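## Task

Take a single yellow wire connector from the lid of the tool case and get it into the steel junction box; letting it fall in from a small height above the box is acceptable. The task fails if any further connector lands in the box (a second yellow one included, whether gripped or loose), or if any yellow connector is still being held up in the air at the end. It only counts if the connector stays in the box without the robot holding it there.

## Robot and tools

Robot: two arms, left_arm (on the +y side, the robot's own left) and right_arm (on the -y side), each ending in a parallel two-finger gripper. Bases sit at (+0.033, +0.346, +0.527) m and (+0.033, -0.346, +0.527) m. Arm names do not correspond to sides of a camera picture.

Scene frame: origin at table-top height above the robot's foot; +z up; +x forward over the table (the table starts near x = +0.15 m); +y toward left_arm. Every result prints, per arm, the gripper position in metres and its orientation as quat_wxyz in this frame. The printed point lies midway between the finger pads, roughly 1 cm back from the tips. Printed positions can be somewhat wrong, more so when the arm reaches far.

Gripper axes: fingers extend along the gripper's own +z; they close and open along its y.

The 14-number row (shared by execute_actions rows and the move target): one flat list covering both arms, first left_arm then right_arm, each as dx, dy, dz, rx, ry, rz, opening. Every value is in [-1, 1]. dx..rz are offsets, expressed in that gripper's own axes, not the scene frame, measured from the gripper pose shown in the latest result that shows it (before any such result in a scene, or for second and later calls in one reply, from where the arm is when the action begins). Scale: 1.0 equals 0.6 m for dx, dy, dz and 180 degrees for rotation; rx, ry, rz form one rotation vector. All zeros means return to that reference pose, not stay idle. Opening is absolute: +1 fully open (0.094 m), -1 closed.

Tools:
- execute_actions {"actions": [...], "pictures": bool}. An empty list just reports state. One action: {"rows": [[14 numbers], ...], "steps": n}, up to 15 rows and 15 steps at 1/30 s each (default 15); each row plays for one step, the last repeating to fill. Each row is an offset from the same reference pose, not from the row before. A wait: {"steps": n} with n up to 300, counted from the previous result. A rejected call moves nothing.
- move {"target": [14 numbers], "speed": m/s}. Drives both grippers in straight lines toward their offset targets (same row layout and reference as above), finishing together, 0.5 to 10 s long; speed 0.002 to 0.5, default 0.25, rotation capped at twice that in rad/s. Openings are sent at the start. Paths ignore obstacles and the other arm, and grippers may lag, stray or overshoot speed, especially near full reach. Its result adds a move: line (done, off_target, moving, held, fault; limits=paced means the sent pose was clipped, limits=held means a check blocked some steps, after which the arm may jump fast) and each gripper's remaining distance to target.
- wait {"seconds": 0 to 10}: lets time pass with no new command.
- zoom_image {"camera", "region": [x0, y0, x1, y1]}: enlarges part of the latest image, max 504x504 px, origin top-left. Cameras: cam_head_left, cam_head_right, cam_left_wrist, cam_right_wrist, each 504x504.
- read_manual {"section": "licences"}: licence text only.
- finished_scene {"scene": n}: ends the current scene, grades it, and gives the next task. Irreversible. Replying without any tool call ends everything.

Control behaviour: each step, the commanded pose is limited to 70 mm and 16 degrees from the measured pose; damped IK then prioritises position over orientation. Far targets may need several actions; after an action the arm continues only to its last clipped pose. Arms tend to settle a centimetre or more low. To keep an arm parked, in the first call of a reply send the offset back to where it should be, zeros in later calls, and raise the aim if it still sags. The simulation runs while you think and write.

Result lines: grip_measured gives finger opening on the command scale (joint list's last value is metres); sensors may be off by about 1 mm. To grasp, command about 0.03 below grip_measured; less for a gentler hold. Pads push roughly 50-62 N. HELD marks steps where your command was not fully sent; pose unreachable means the clearance check altered or blocked an arm's command. Hand target shows where the controller currently drives each gripper. Joint torques include offsets and noise. MOTOR HOT appears from 85 °C; at 100 °C an OVER-TEMPERATURE FAULT drops that arm until it cools. Other FAULT lines can cut actions short.

Joint ranges (rad): waist -2.880..2.880, shoulder 0..3.142, elbow 0..3.019, wrist pitch -1.693..1.571, wrist yaw -1.571..1.571, wrist roll -2.094..2.094.

Avoid: dropping or knocking anything off the table, slamming or pushing hard (faster moves and targets deeper past contact press harder), letting the arms collide or press on each other, holding loads long, and leaving a connector in the air. Random brief tugs on held parts or nudges to loose ones may occur. Release the connector just above the box so it rests inside, and make sure no extra connector enters the box.

Each tool is called after ">>>" as name([rows], argument=value, ...), one row to a line, values as JSON.

## Session

>>> execute_actions(actions=[])

Scene clock: 0.00 s of 9600.00 s.
left_arm: end_effector_position=(+0.3720, +0.4954, +0.3179) grip_measured=+1.000 end_effector_quat_wxyz=(-0.024, +0.696, -0.718, -0.003) | right_arm: end_effector_position=(+0.6353, +0.1123, +0.1373) grip_measured=+1.000 end_effector_quat_wxyz=(+0.243, -0.319, -0.860, -0.316)
Joint positions: left_arm=[ 1.712  0.33   0.43  -0.341  0.112 -1.154  0.094] | right_arm=[ 2.508  1.96   1.908 -0.614  0.086  0.827  0.094]
Joint velocities: left_arm=[-0.005 -0.005  0.002 -0.002 -0.007  0.022  0.   ] | right_arm=[-0.005 -0.015  0.002 -0.007 -0.051 -0.022  0.   ]
Joint torques (N m, as the arm reports them, + toward a larger angle): no reading
Hand target (left_arm): +0.377, +0.497, +0.319; -0.029, +0.695, -0.718, -0.001
Hand target (right_arm): +0.632, +0.109, +0.128; -0.244, +0.321, +0.861, +0.310

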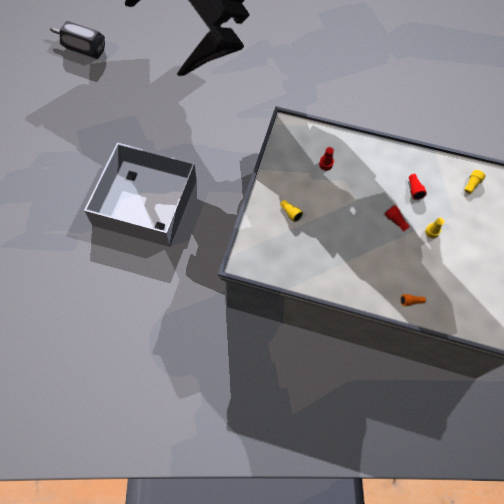

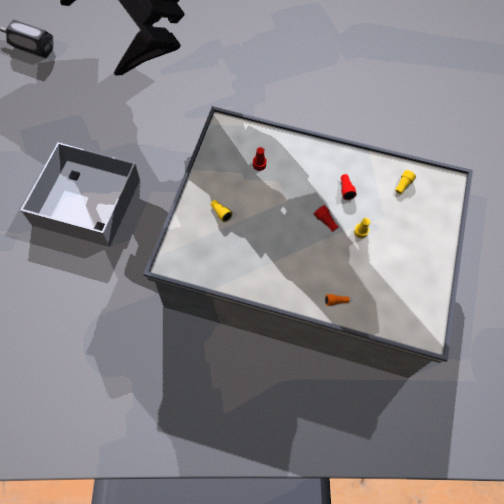

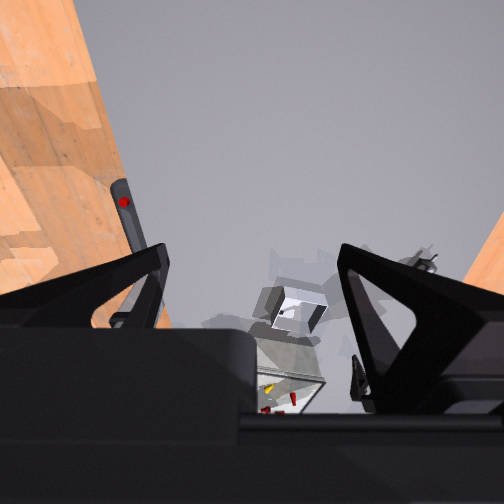

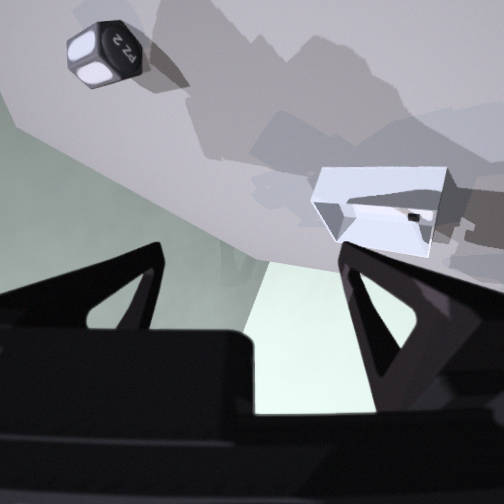

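>>> move(target=[0.894,-0.058,0.214,-0.009,0.012,0.239,-0.2, -0.093,-0.486,-0.630,0,0,0,1], speed=0.3)

Scene clock: 5.00 s of 9600.00 s.
left_arm: end_effector_position=(+0.3905, -0.0310, +0.1599) grip_measured=-0.198 end_effector_quat_wxyz=(+0.007, +0.397, -0.918, -0.011) | right_arm: end_effector_position=(+0.5562, -0.3448, +0.2564) grip_measured=+1.000 end_effector_quat_wxyz=(+0.232, -0.319, -0.864, -0.313)
Joint positions: left_arm=[ 0.472  1.917  1.113  0.191 -1.038 -1.003  0.038] | right_arm=[ 1.84   1.015  1.177 -0.885 -0.421  0.393  0.094]
Joint velocities: left_arm=[ 0.005  0.015 -0.007  0.007 -0.095  0.051  0.   ] | right_arm=[ 0.005 -0.015  0.017 -0.002  0.022 -0.125  0.   ]
Joint torques (N m, as the arm reports them, + toward a larger angle): left_arm=[-15.51  -7.25  -0.46  -0.75  -0.06   0.16] | right_arm=[  3.66 -15.96   2.    -0.77  -0.61  -0.05]
Hand target (left_arm): +0.394, -0.034, +0.164; -0.008, -0.389, +0.921, +0.009
Hand target (right_arm): +0.552, -0.344, +0.257; -0.238, +0.315, +0.864, +0.314
Off the commanded pose (left_arm): 0.012 m, 2 deg.
Off the commanded pose (right_arm): 0.011 m, 1 deg.
move: off_target (left_arm, right_arm)

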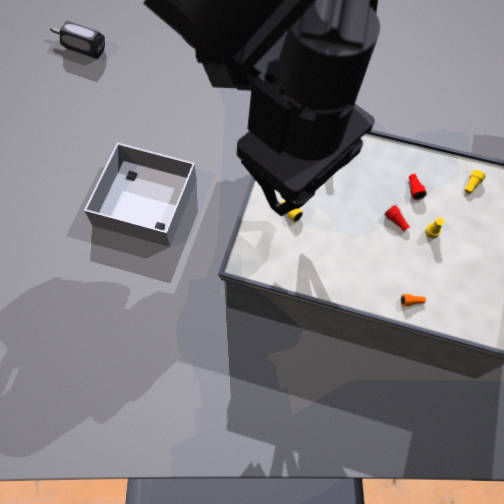

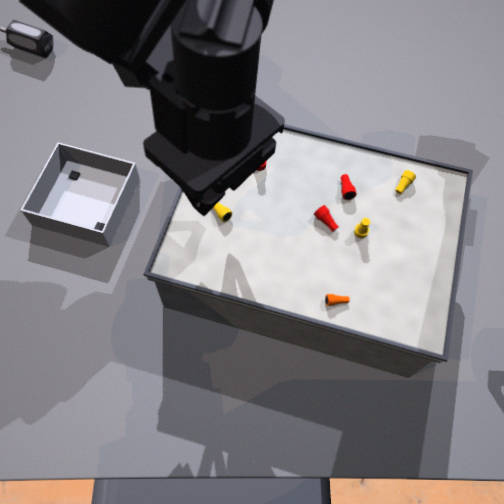

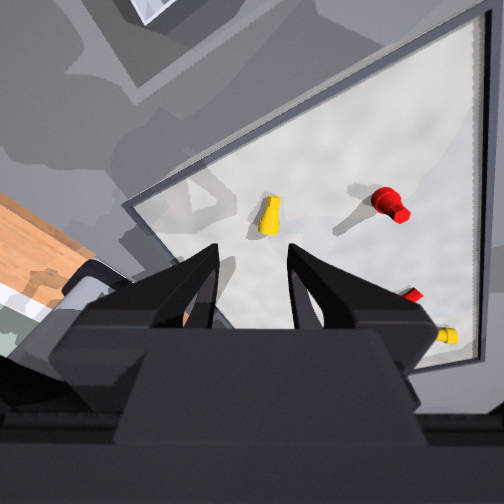

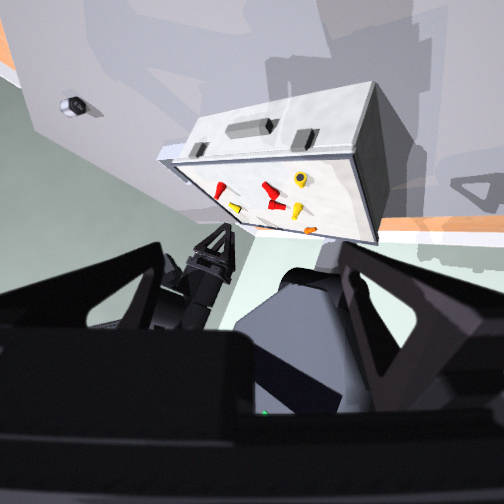

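>>> move(target=[0.008,-0.022,0.055,0,0,0,-0.2, 0,0,0,0,0,0,1], speed=0.06)

Scene clock: 6.50 s of 9600.00 s.
left_arm: end_effector_position=(+0.3957, -0.0445, +0.1344) grip_measured=-0.198 end_effector_quat_wxyz=(+0.009, +0.395, -0.918, -0.008) | right_arm: end_effector_position=(+0.5562, -0.3448, +0.2564) grip_measured=+1.000 end_effector_quat_wxyz=(+0.232, -0.318, -0.865, -0.313)
Joint positions: left_arm=[ 0.5    1.973  1.184  0.201 -1.007 -0.97   0.038] | right_arm=[ 1.84   1.015  1.177 -0.885 -0.421  0.391  0.094]
Joint velocities: left_arm=[-0.005 -0.015  0.012  0.007 -0.022 -0.007 -0.   ] | right_arm=[ 0.005 -0.015  0.007 -0.007  0.051  0.022  0.   ]
Joint torques (N m, as the arm reports them, + toward a larger angle): left_arm=[-14.79  -6.76  -0.47   0.73   0.13   0.14] | right_arm=[  3.89 -15.5    2.57  -0.3   -0.46   0.05]
Hand target (left_arm): +0.396, -0.042, +0.127; -0.007, -0.397, +0.918, +0.011
Hand target (right_arm): +0.556, -0.345, +0.256; -0.232, +0.319, +0.864, +0.313
Off the commanded pose (left_arm): 0.008 m, 0 deg.
Off the commanded pose (right_arm): 0.000 m, 0 deg.
move: done

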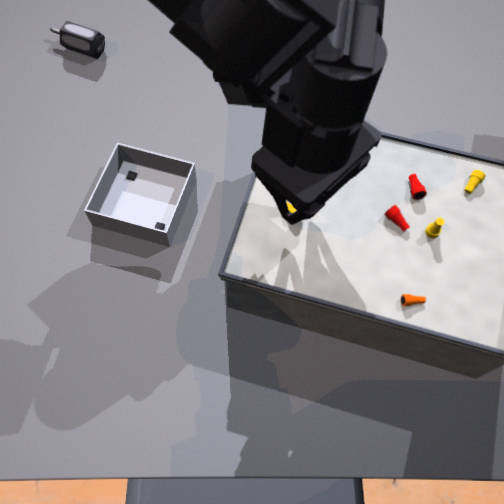

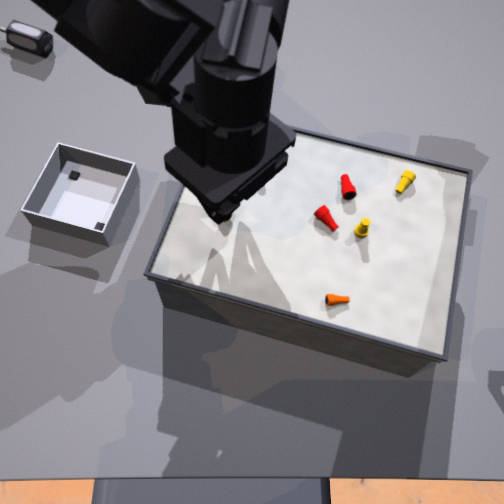

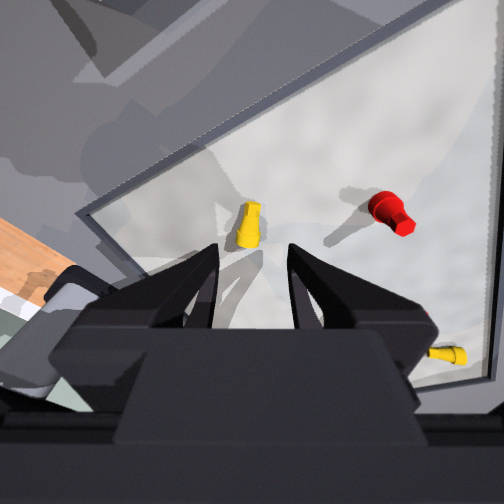

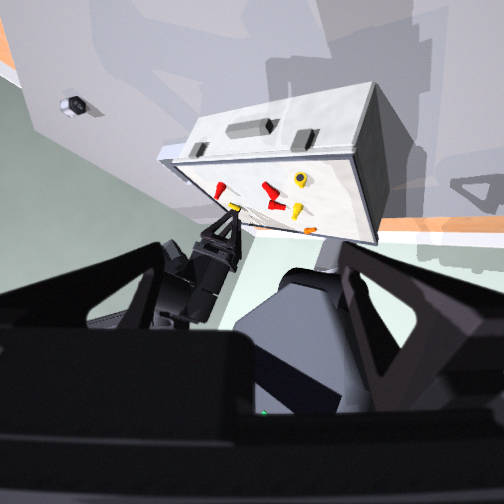

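>>> move(target=[-0.003,0.004,0.04,0,0,0,-0.2, 0,0,0,0,0,0,1], speed=0.04)

Scene clock: 8.10 s of 9600.00 s.
left_arm: end_effector_position=(+0.3954, -0.0429, +0.1191) grip_measured=-0.198 end_effector_quat_wxyz=(+0.012, +0.394, -0.919, -0.005) | right_arm: end_effector_position=(+0.5562, -0.3448, +0.2564) grip_measured=+1.000 end_effector_quat_wxyz=(+0.232, -0.318, -0.865, -0.313)
Joint positions: left_arm=[ 0.526  1.989  1.196  0.225 -0.977 -0.943  0.038] | right_arm=[ 1.84   1.015  1.177 -0.885 -0.421  0.391  0.094]
Joint velocities: left_arm=[-0.005 -0.005 -0.007 -0.002 -0.007 -0.022 -0.   ] | right_arm=[-0.005 -0.005 -0.002 -0.002 -0.037  0.007  0.   ]
Joint torques (N m, as the arm reports them, + toward a larger angle): left_arm=[-14.45  -6.41  -0.5    0.72   0.15   0.15] | right_arm=[  3.63 -15.71   2.33  -0.31  -0.48   0.05]
Hand target (left_arm): +0.395, -0.041, +0.111; -0.009, -0.395, +0.919, +0.008
Hand target (right_arm): +0.556, -0.345, +0.256; -0.232, +0.318, +0.865, +0.313
Off the commanded pose (left_arm): 0.009 m, 1 deg.
Off the commanded pose (right_arm): 0.000 m, 0 deg.
move: done

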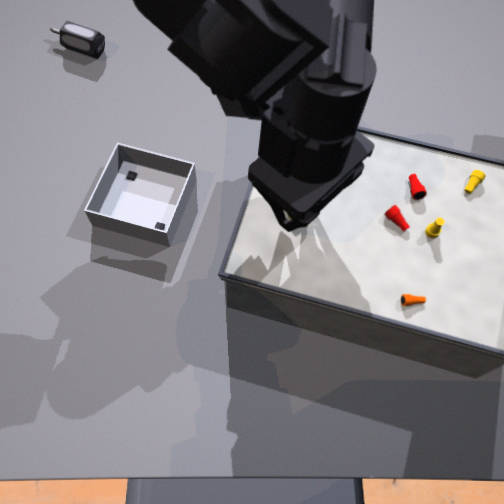

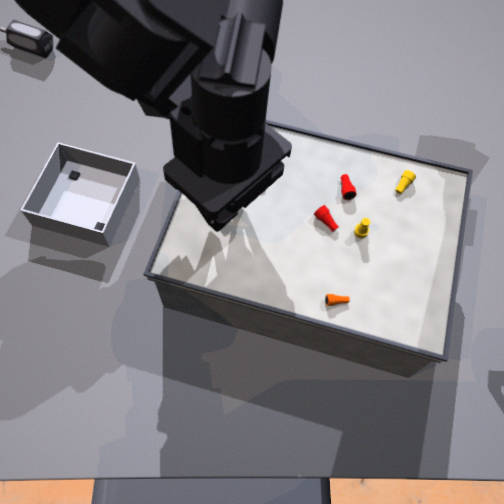

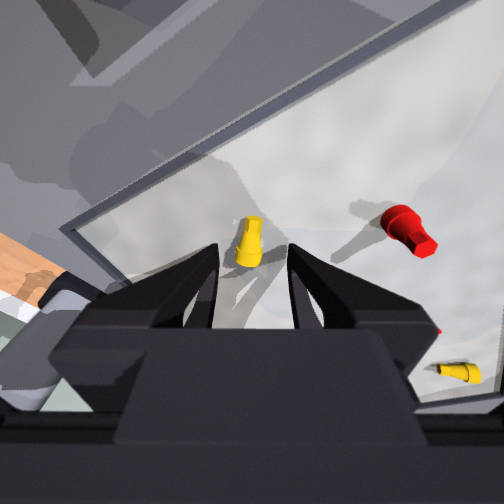

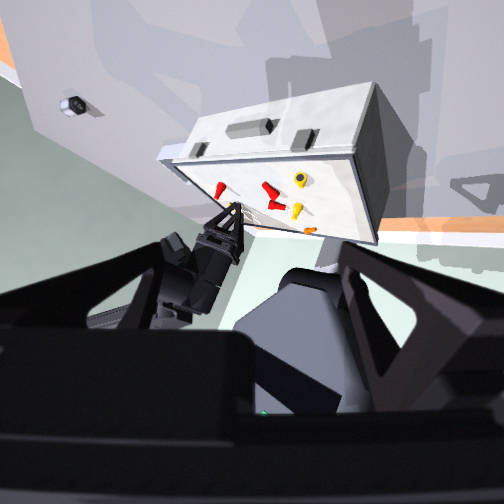

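>>> move(target=[-0.004,0.004,0.026,0,0,0,-0.2, 0,0,0,0,0,0,1], speed=0.03)

>>> move(target=[0,0,0.005,0,0,0,-0.8, 0,0,0,0,0,0,1], speed=0.03)

Scene clock: 9.77 s of 9600.00 s.
left_arm: end_effector_position=(+0.3961, -0.0429, +0.1152) grip_measured=-0.199 end_effector_quat_wxyz=(+0.015, +0.393, -0.920, +0.001) | right_arm: end_effector_position=(+0.5562, -0.3448, +0.2564) grip_measured=+1.000 end_effector_quat_wxyz=(+0.232, -0.318, -0.865, -0.313)
Joint positions: left_arm=[ 0.534  1.99   1.196  0.234 -0.958 -0.93   0.038] | right_arm=[ 1.84   1.015  1.177 -0.885 -0.421  0.391  0.094]
Joint velocities: left_arm=[-0.005  0.005 -0.007  0.002 -0.022  0.051 -0.   ] | right_arm=[-0.015  0.005  0.007 -0.012 -0.022  0.037  0.   ]
Joint torques (N m, as the arm reports them, + toward a larger angle): left_arm=[-13.7   -6.24  -0.38   0.74   0.1    0.16] | right_arm=[  3.47 -15.83   2.33  -0.44  -0.52   0.04]
Hand target (left_arm): +0.395, -0.039, +0.104; -0.012, -0.394, +0.919, +0.005
Hand target (right_arm): +0.556, -0.345, +0.256; -0.232, +0.318, +0.865, +0.313
Off the commanded pose (left_arm): 0.012 m, 1 deg.
Off the commanded pose (right_arm): 0.000 m, 0 deg.
move: off_target (left_arm)

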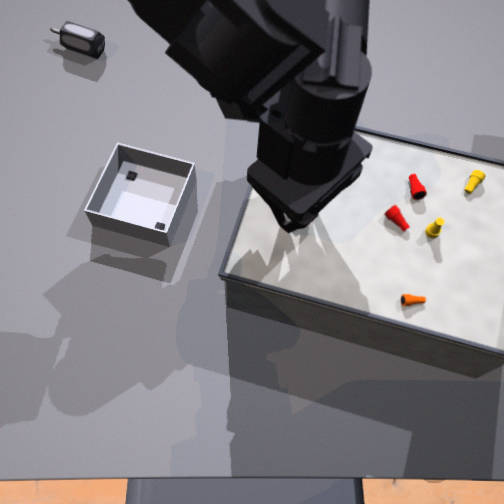

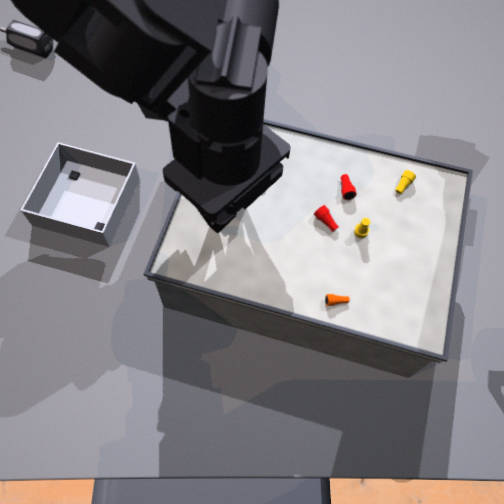

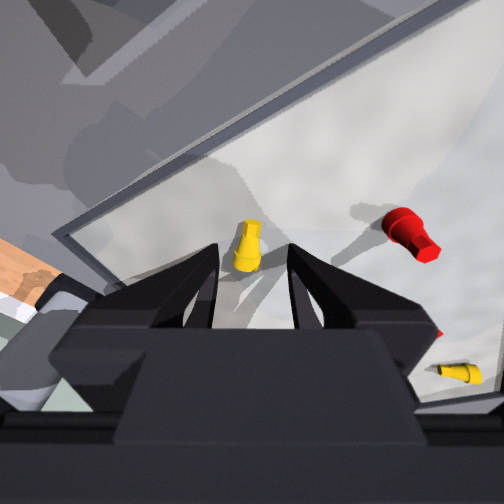

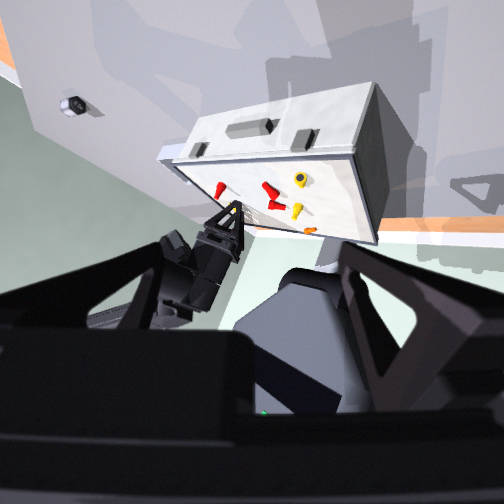

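Scene clock: 10.47 s of 9600.00 s.
left_arm: end_effector_position=(+0.3961, -0.0431, +0.1152) grip_measured=-0.767 end_effector_quat_wxyz=(+0.015, +0.393, -0.920, +0.002) | right_arm: end_effector_position=(+0.5562, -0.3448, +0.2564) grip_measured=+1.000 end_effector_quat_wxyz=(+0.232, -0.318, -0.865, -0.313)
Joint positions: left_arm=[ 0.534  1.99   1.196  0.234 -0.956 -0.93   0.011] | right_arm=[ 1.84   1.015  1.177 -0.885 -0.421  0.391  0.094]
Joint velocities: left_arm=[-0.005 -0.024  0.002 -0.002 -0.051  0.095 -0.   ] | right_arm=[-0.015 -0.005 -0.012  0.007 -0.007 -0.051  0.   ]
Joint torques (N m, as the arm reports them, + toward a larger angle): left_arm=[-14.56  -6.84  -0.91   0.16   0.16   0.09] | right_arm=[  4.04 -15.59   2.39  -0.46  -0.5    0.05]
Hand target (left_arm): +0.396, -0.043, +0.112; -0.015, -0.393, +0.920, -0.001
Hand target (right_arm): +0.556, -0.345, +0.256; -0.232, +0.318, +0.865, +0.313
Off the commanded pose (left_arm): 0.003 m, 0 deg.
Off the commanded pose (right_arm): 0.000 m, 0 deg.
move: done

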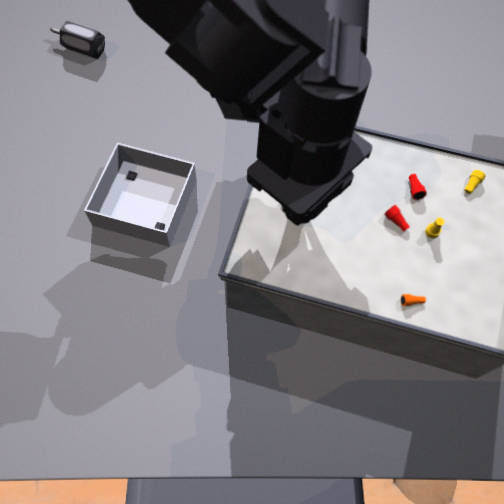

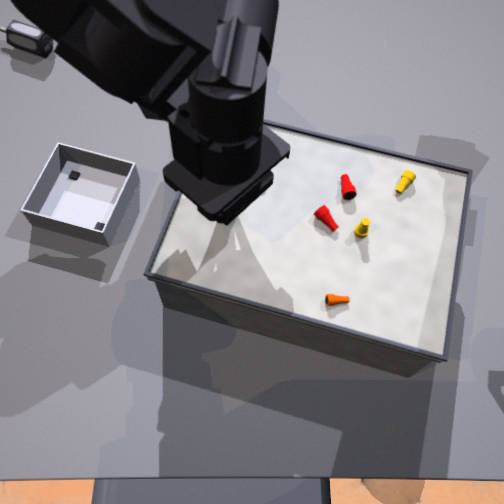

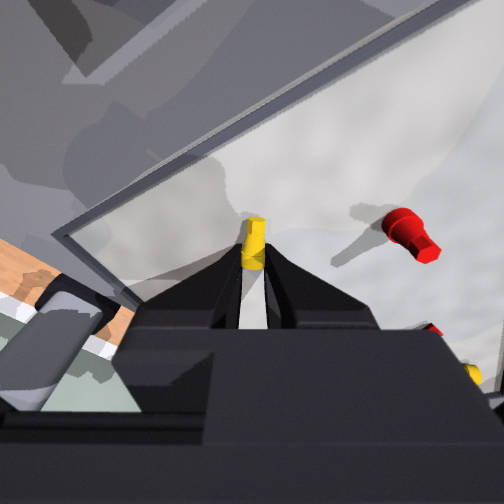

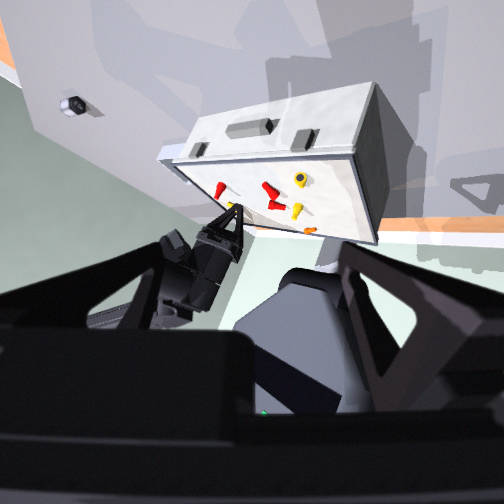

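>>> move(target=[0,0,-0.075,0,0,0,-0.8, 0,0,0,0,0,0,1], speed=0.1)

>>> move(target=[-0.279,0.145,0.0,0,0,0,-0.8, 0,0,0,0,0,0,1], speed=0.2)

Scene clock: 12.50 s of 9600.00 s.
left_arm: end_effector_position=(+0.3976, -0.0388, +0.1559) grip_measured=-0.767 end_effector_quat_wxyz=(+0.015, +0.391, -0.920, -0.002) | right_arm: end_effector_position=(+0.5562, -0.3448, +0.2564) grip_measured=+1.000 end_effector_quat_wxyz=(+0.232, -0.318, -0.865, -0.313)
Joint positions: left_arm=[ 0.476  1.922  1.142  0.167 -1.01  -0.989  0.011] | right_arm=[ 1.84   1.015  1.177 -0.885 -0.421  0.391  0.094]
Joint velocities: left_arm=[-0.005 -0.015  0.007  0.002  0.066 -0.007 -0.001] | right_arm=[-0.005 -0.005 -0.007  0.007  0.022 -0.037  0.   ]
Joint torques (N m, as the arm reports them, + toward a larger angle): left_arm=[-15.19  -6.94  -0.79  -0.24  -0.03  -0.05] | right_arm=[  4.1  -16.18   2.48  -0.28  -0.52   0.03]
Hand target (left_arm): +0.397, -0.043, +0.160; -0.015, -0.393, +0.919, -0.002
Hand target (right_arm): +0.556, -0.345, +0.256; -0.232, +0.318, +0.865, +0.313
Off the commanded pose (left_arm): 0.006 m, 0 deg.
Off the commanded pose (right_arm): 0.000 m, 0 deg.
move: done

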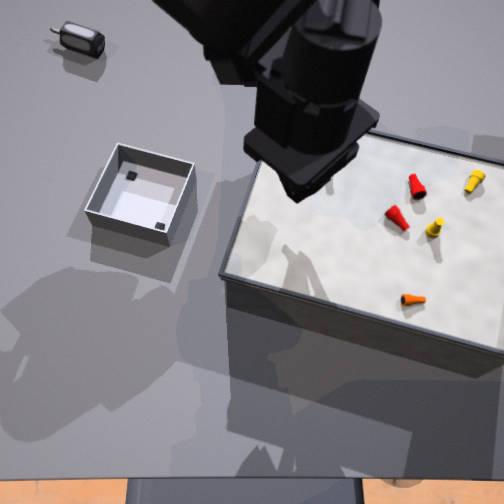

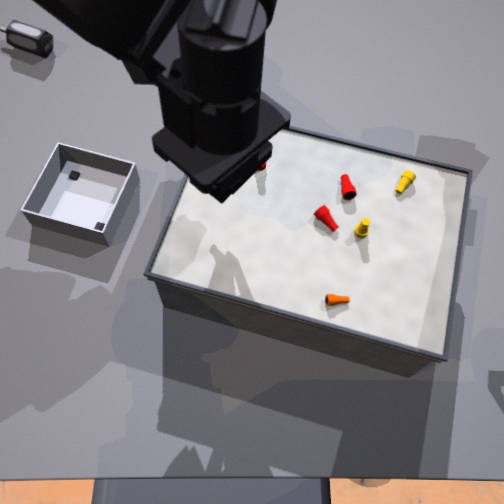

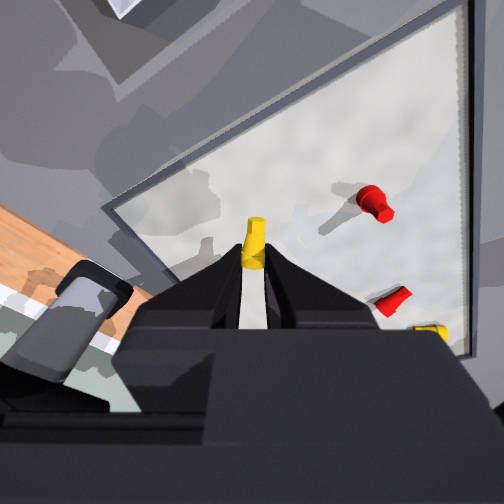

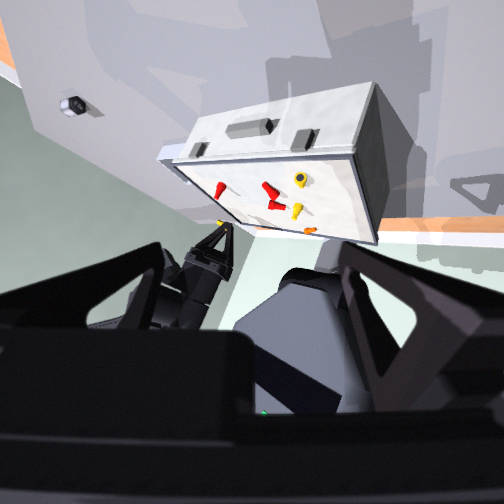

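Scene clock: 13.87 s of 9600.00 s.
left_arm: end_effector_position=(+0.4623, +0.1409, +0.1566) grip_measured=-0.767 end_effector_quat_wxyz=(+0.004, +0.406, -0.914, +0.003) | right_arm: end_effector_position=(+0.5562, -0.3448, +0.2564) grip_measured=+1.000 end_effector_quat_wxyz=(+0.232, -0.318, -0.865, -0.313)
Joint positions: left_arm=[ 0.696  1.493  0.89   0.173 -0.821 -0.81   0.011] | right_arm=[ 1.84   1.015  1.177 -0.885 -0.421  0.391  0.094]
Joint velocities: left_arm=[-0.005 -0.005 -0.007 -0.012 -0.022 -0.022 -0.   ] | right_arm=[ 0.015  0.015  0.002  0.002  0.051 -0.007  0.   ]
Joint torques (N m, as the arm reports them, + toward a larger angle): left_arm=[-8.94 -8.39 -1.95 -0.63  0.17  0.12] | right_arm=[  3.34 -15.7    2.4   -0.37  -0.49   0.04]
Hand target (left_arm): +0.452, +0.142, +0.156; -0.013, -0.391, +0.920, +0.001
Hand target (right_arm): +0.556, -0.345, +0.256; -0.232, +0.318, +0.865, +0.313
Off the commanded pose (left_arm): 0.012 m, 2 deg.
Off the commanded pose (right_arm): 0.000 m, 0 deg.
move: off_target (left_arm)

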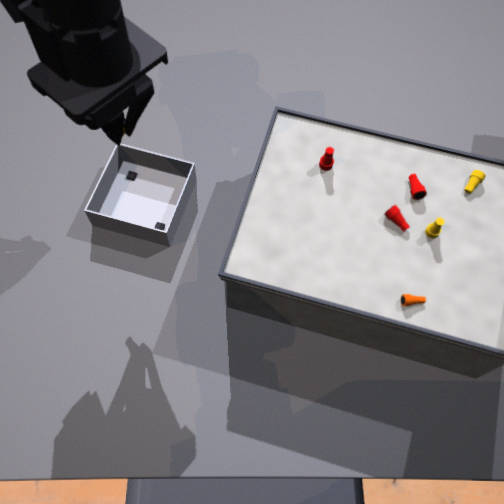

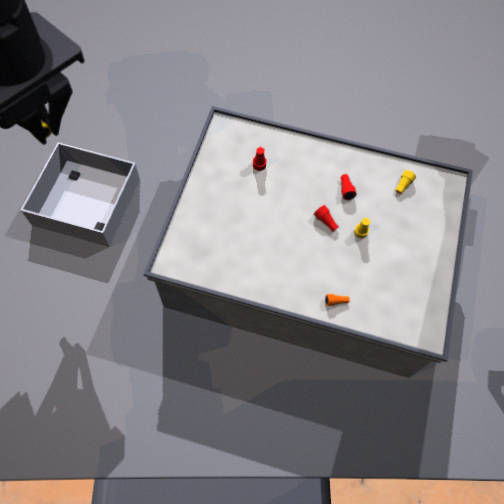

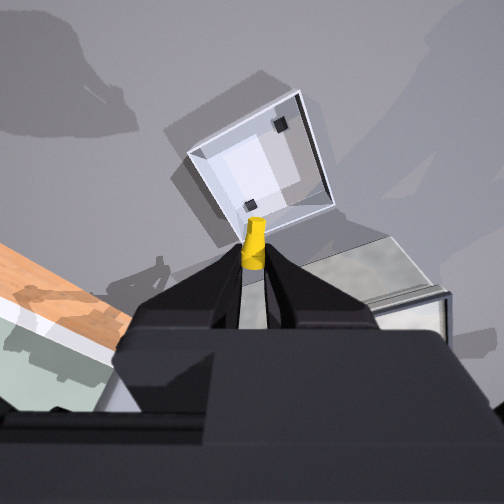

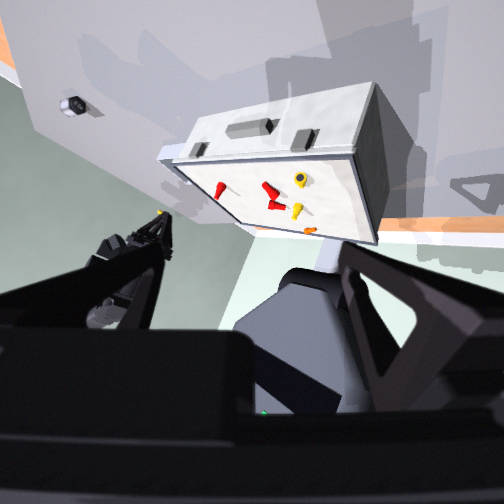

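>>> move(target=[-0.006,-0.02,0.17,0,0,0,-0.8, 0,0,0,0,0,0,1], speed=0.1)

Scene clock: 15.97 s of 9600.00 s.
left_arm: end_effector_position=(+0.4716, +0.1341, +0.0604) grip_measured=-0.767 end_effector_quat_wxyz=(+0.008, +0.406, -0.914, +0.004) | right_arm: end_effector_position=(+0.5562, -0.3448, +0.2564) grip_measured=+1.000 end_effector_quat_wxyz=(+0.232, -0.318, -0.865, -0.313)
Joint positions: left_arm=[ 0.826  1.693  1.068  0.236 -0.696 -0.745  0.011] | right_arm=[ 1.84   1.015  1.177 -0.885 -0.421  0.391  0.094]
Joint velocities: left_arm=[-0.015 -0.015 -0.022  0.002 -0.022  0.022 -0.   ] | right_arm=[-0.015  0.005 -0.012  0.002 -0.022 -0.081  0.   ]
Joint torques (N m, as the arm reports them, + toward a larger angle): left_arm=[-9.13 -9.11 -0.93  0.83  0.16  0.12] | right_arm=[  3.42 -16.05   2.18  -0.42  -0.5    0.03]
Hand target (left_arm): +0.473, +0.136, +0.055; -0.003, -0.406, +0.914, -0.003
Hand target (right_arm): +0.556, -0.345, +0.256; -0.232, +0.318, +0.865, +0.313
Off the commanded pose (left_arm): 0.006 m, 0 deg.
Off the commanded pose (right_arm): 0.000 m, 0 deg.
move: done

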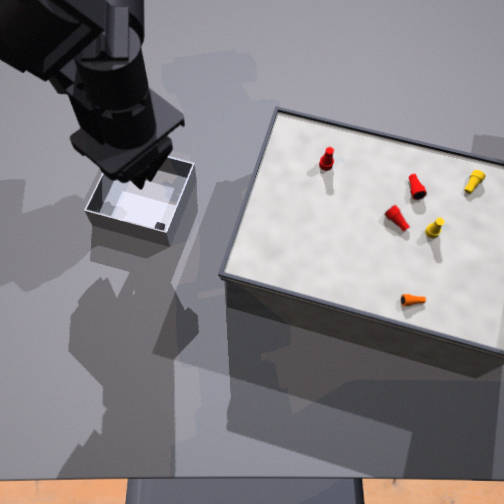

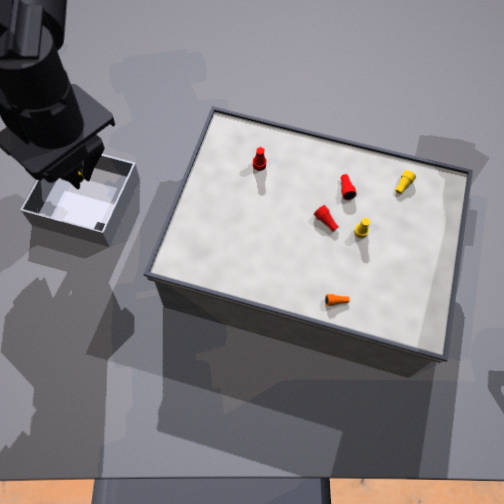

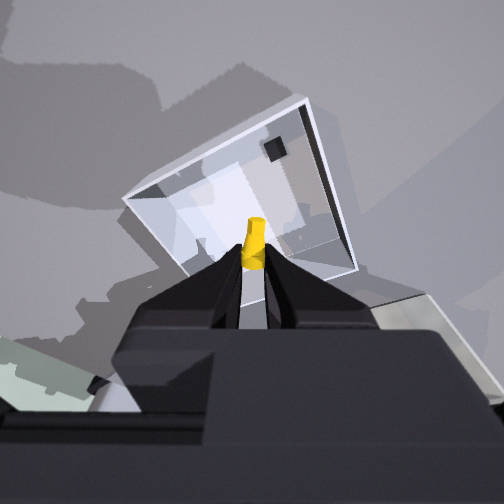

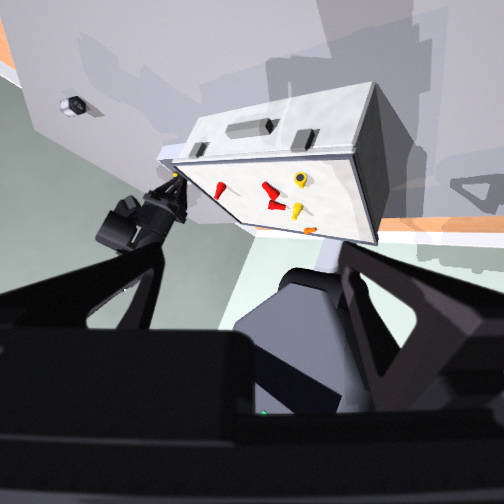

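>>> move(target=[0,0,0,0,0,0,-0.45, 0,0,0,0,0,0,1])

>>> move(target=[0,0,-0.07,0,0,0,-0.45, 0,0,0,0,0,0,1], speed=0.1)

Scene clock: 17.07 s of 9600.00 s.
left_arm: end_effector_position=(+0.4716, +0.1341, +0.0604) grip_measured=-0.452 end_effector_quat_wxyz=(+0.008, +0.406, -0.914, +0.004) | right_arm: end_effector_position=(+0.5562, -0.3448, +0.2564) grip_measured=+1.000 end_effector_quat_wxyz=(+0.232, -0.318, -0.865, -0.313)
Joint positions: left_arm=[ 0.826  1.693  1.068  0.236 -0.696 -0.744  0.026] | right_arm=[ 1.84   1.015  1.177 -0.885 -0.421  0.391  0.094]
Joint velocities: left_arm=[ 0.005 -0.015  0.002 -0.007 -0.022  0.022 -0.   ] | right_arm=[-0.015 -0.005  0.002 -0.017 -0.007 -0.051  0.   ]
Joint torques (N m, as the arm reports them, + toward a larger angle): left_arm=[-10.    -9.75  -1.5    0.08   0.07   0.05] | right_arm=[  3.79 -15.92   2.44  -0.38  -0.48   0.05]
Hand target (left_arm): +0.472, +0.134, +0.060; -0.008, -0.406, +0.914, -0.004
Hand target (right_arm): +0.556, -0.345, +0.256; -0.232, +0.318, +0.865, +0.313
Off the commanded pose (left_arm): 0.000 m, 0 deg.
Off the commanded pose (right_arm): 0.000 m, 0 deg.
move: done

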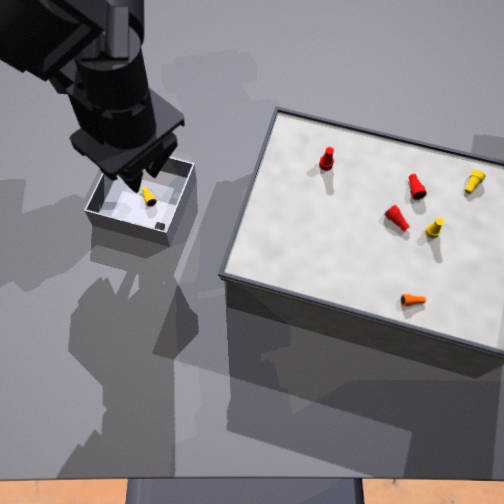

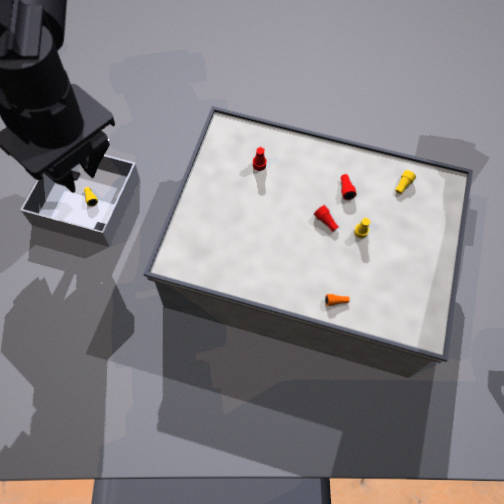

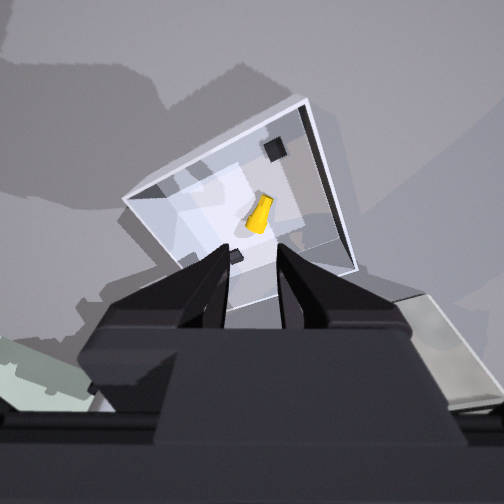

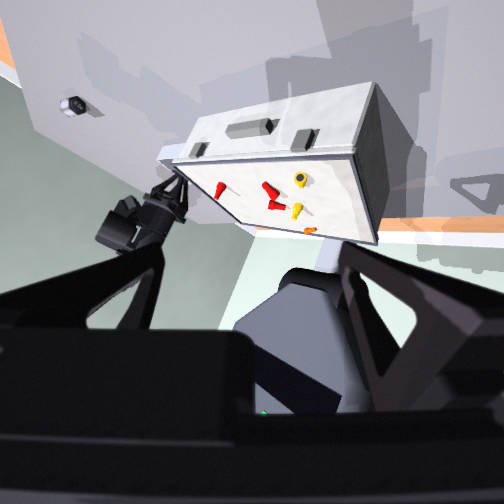

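Scene clock: 17.90 s of 9600.00 s.
left_arm: end_effector_position=(+0.4790, +0.1351, +0.0980) grip_measured=-0.452 end_effector_quat_wxyz=(+0.000, +0.408, -0.913, +0.006) | right_arm: end_effector_position=(+0.5562, -0.3448, +0.2564) grip_measured=+1.000 end_effector_quat_wxyz=(+0.232, -0.318, -0.865, -0.313)
Joint positions: left_arm=[ 0.776  1.615  1.013  0.216 -0.745 -0.762  0.026] | right_arm=[ 1.84   1.015  1.177 -0.885 -0.421  0.391  0.094]
Joint velocities: left_arm=[ 0.005  0.005  0.002  0.002  0.007 -0.066 -0.   ] | right_arm=[-0.005 -0.005  0.017 -0.007  0.051  0.007  0.   ]
Joint torques (N m, as the arm reports them, + toward a larger angle): left_arm=[-10.12  -9.82  -2.25  -0.69  -0.04   0.  ] | right_arm=[  4.22 -15.76   2.35  -0.35  -0.46   0.03]
Hand target (left_arm): +0.472, +0.134, +0.102; -0.008, -0.406, +0.914, -0.004
Hand target (right_arm): +0.556, -0.345, +0.256; -0.232, +0.318, +0.865, +0.313
Off the commanded pose (left_arm): 0.008 m, 1 deg.
Off the commanded pose (right_arm): 0.000 m, 0 deg.
move: done

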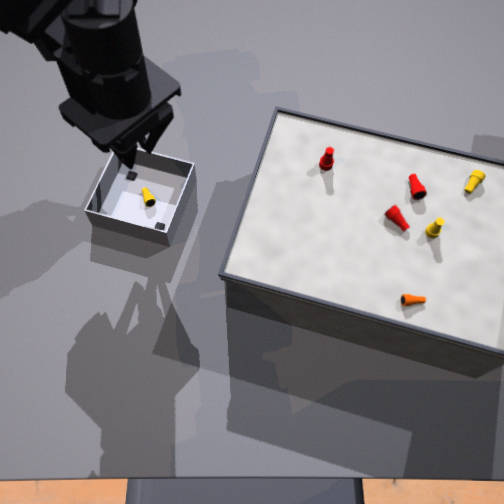

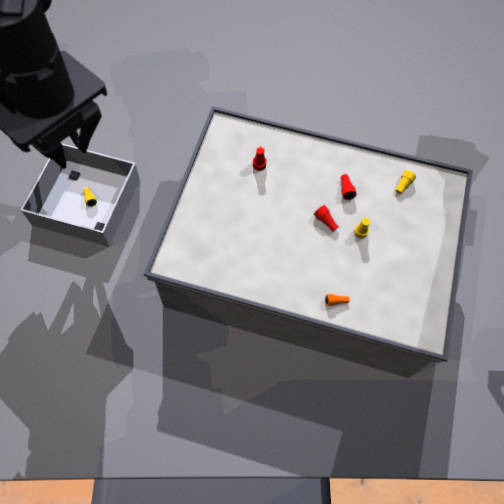

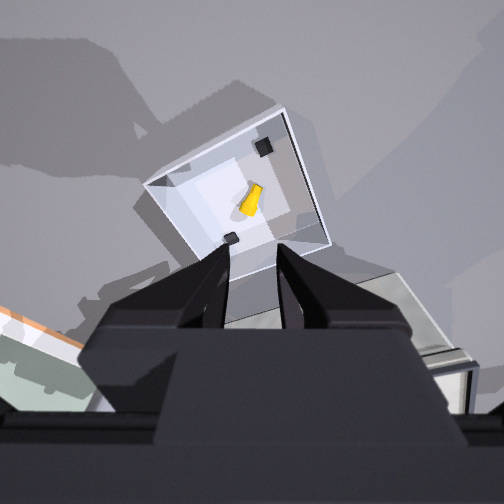

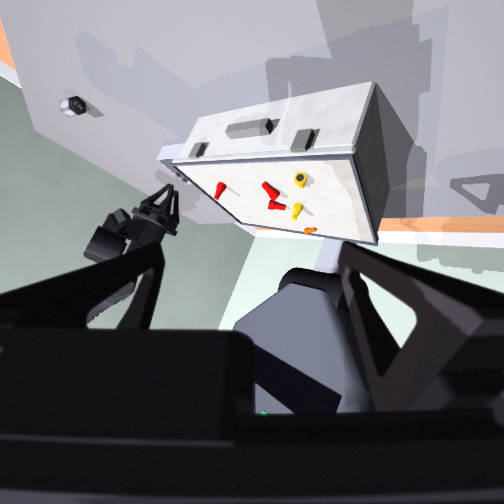

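>>> finished_scene(scene=2)

The scene is finished: the task was done.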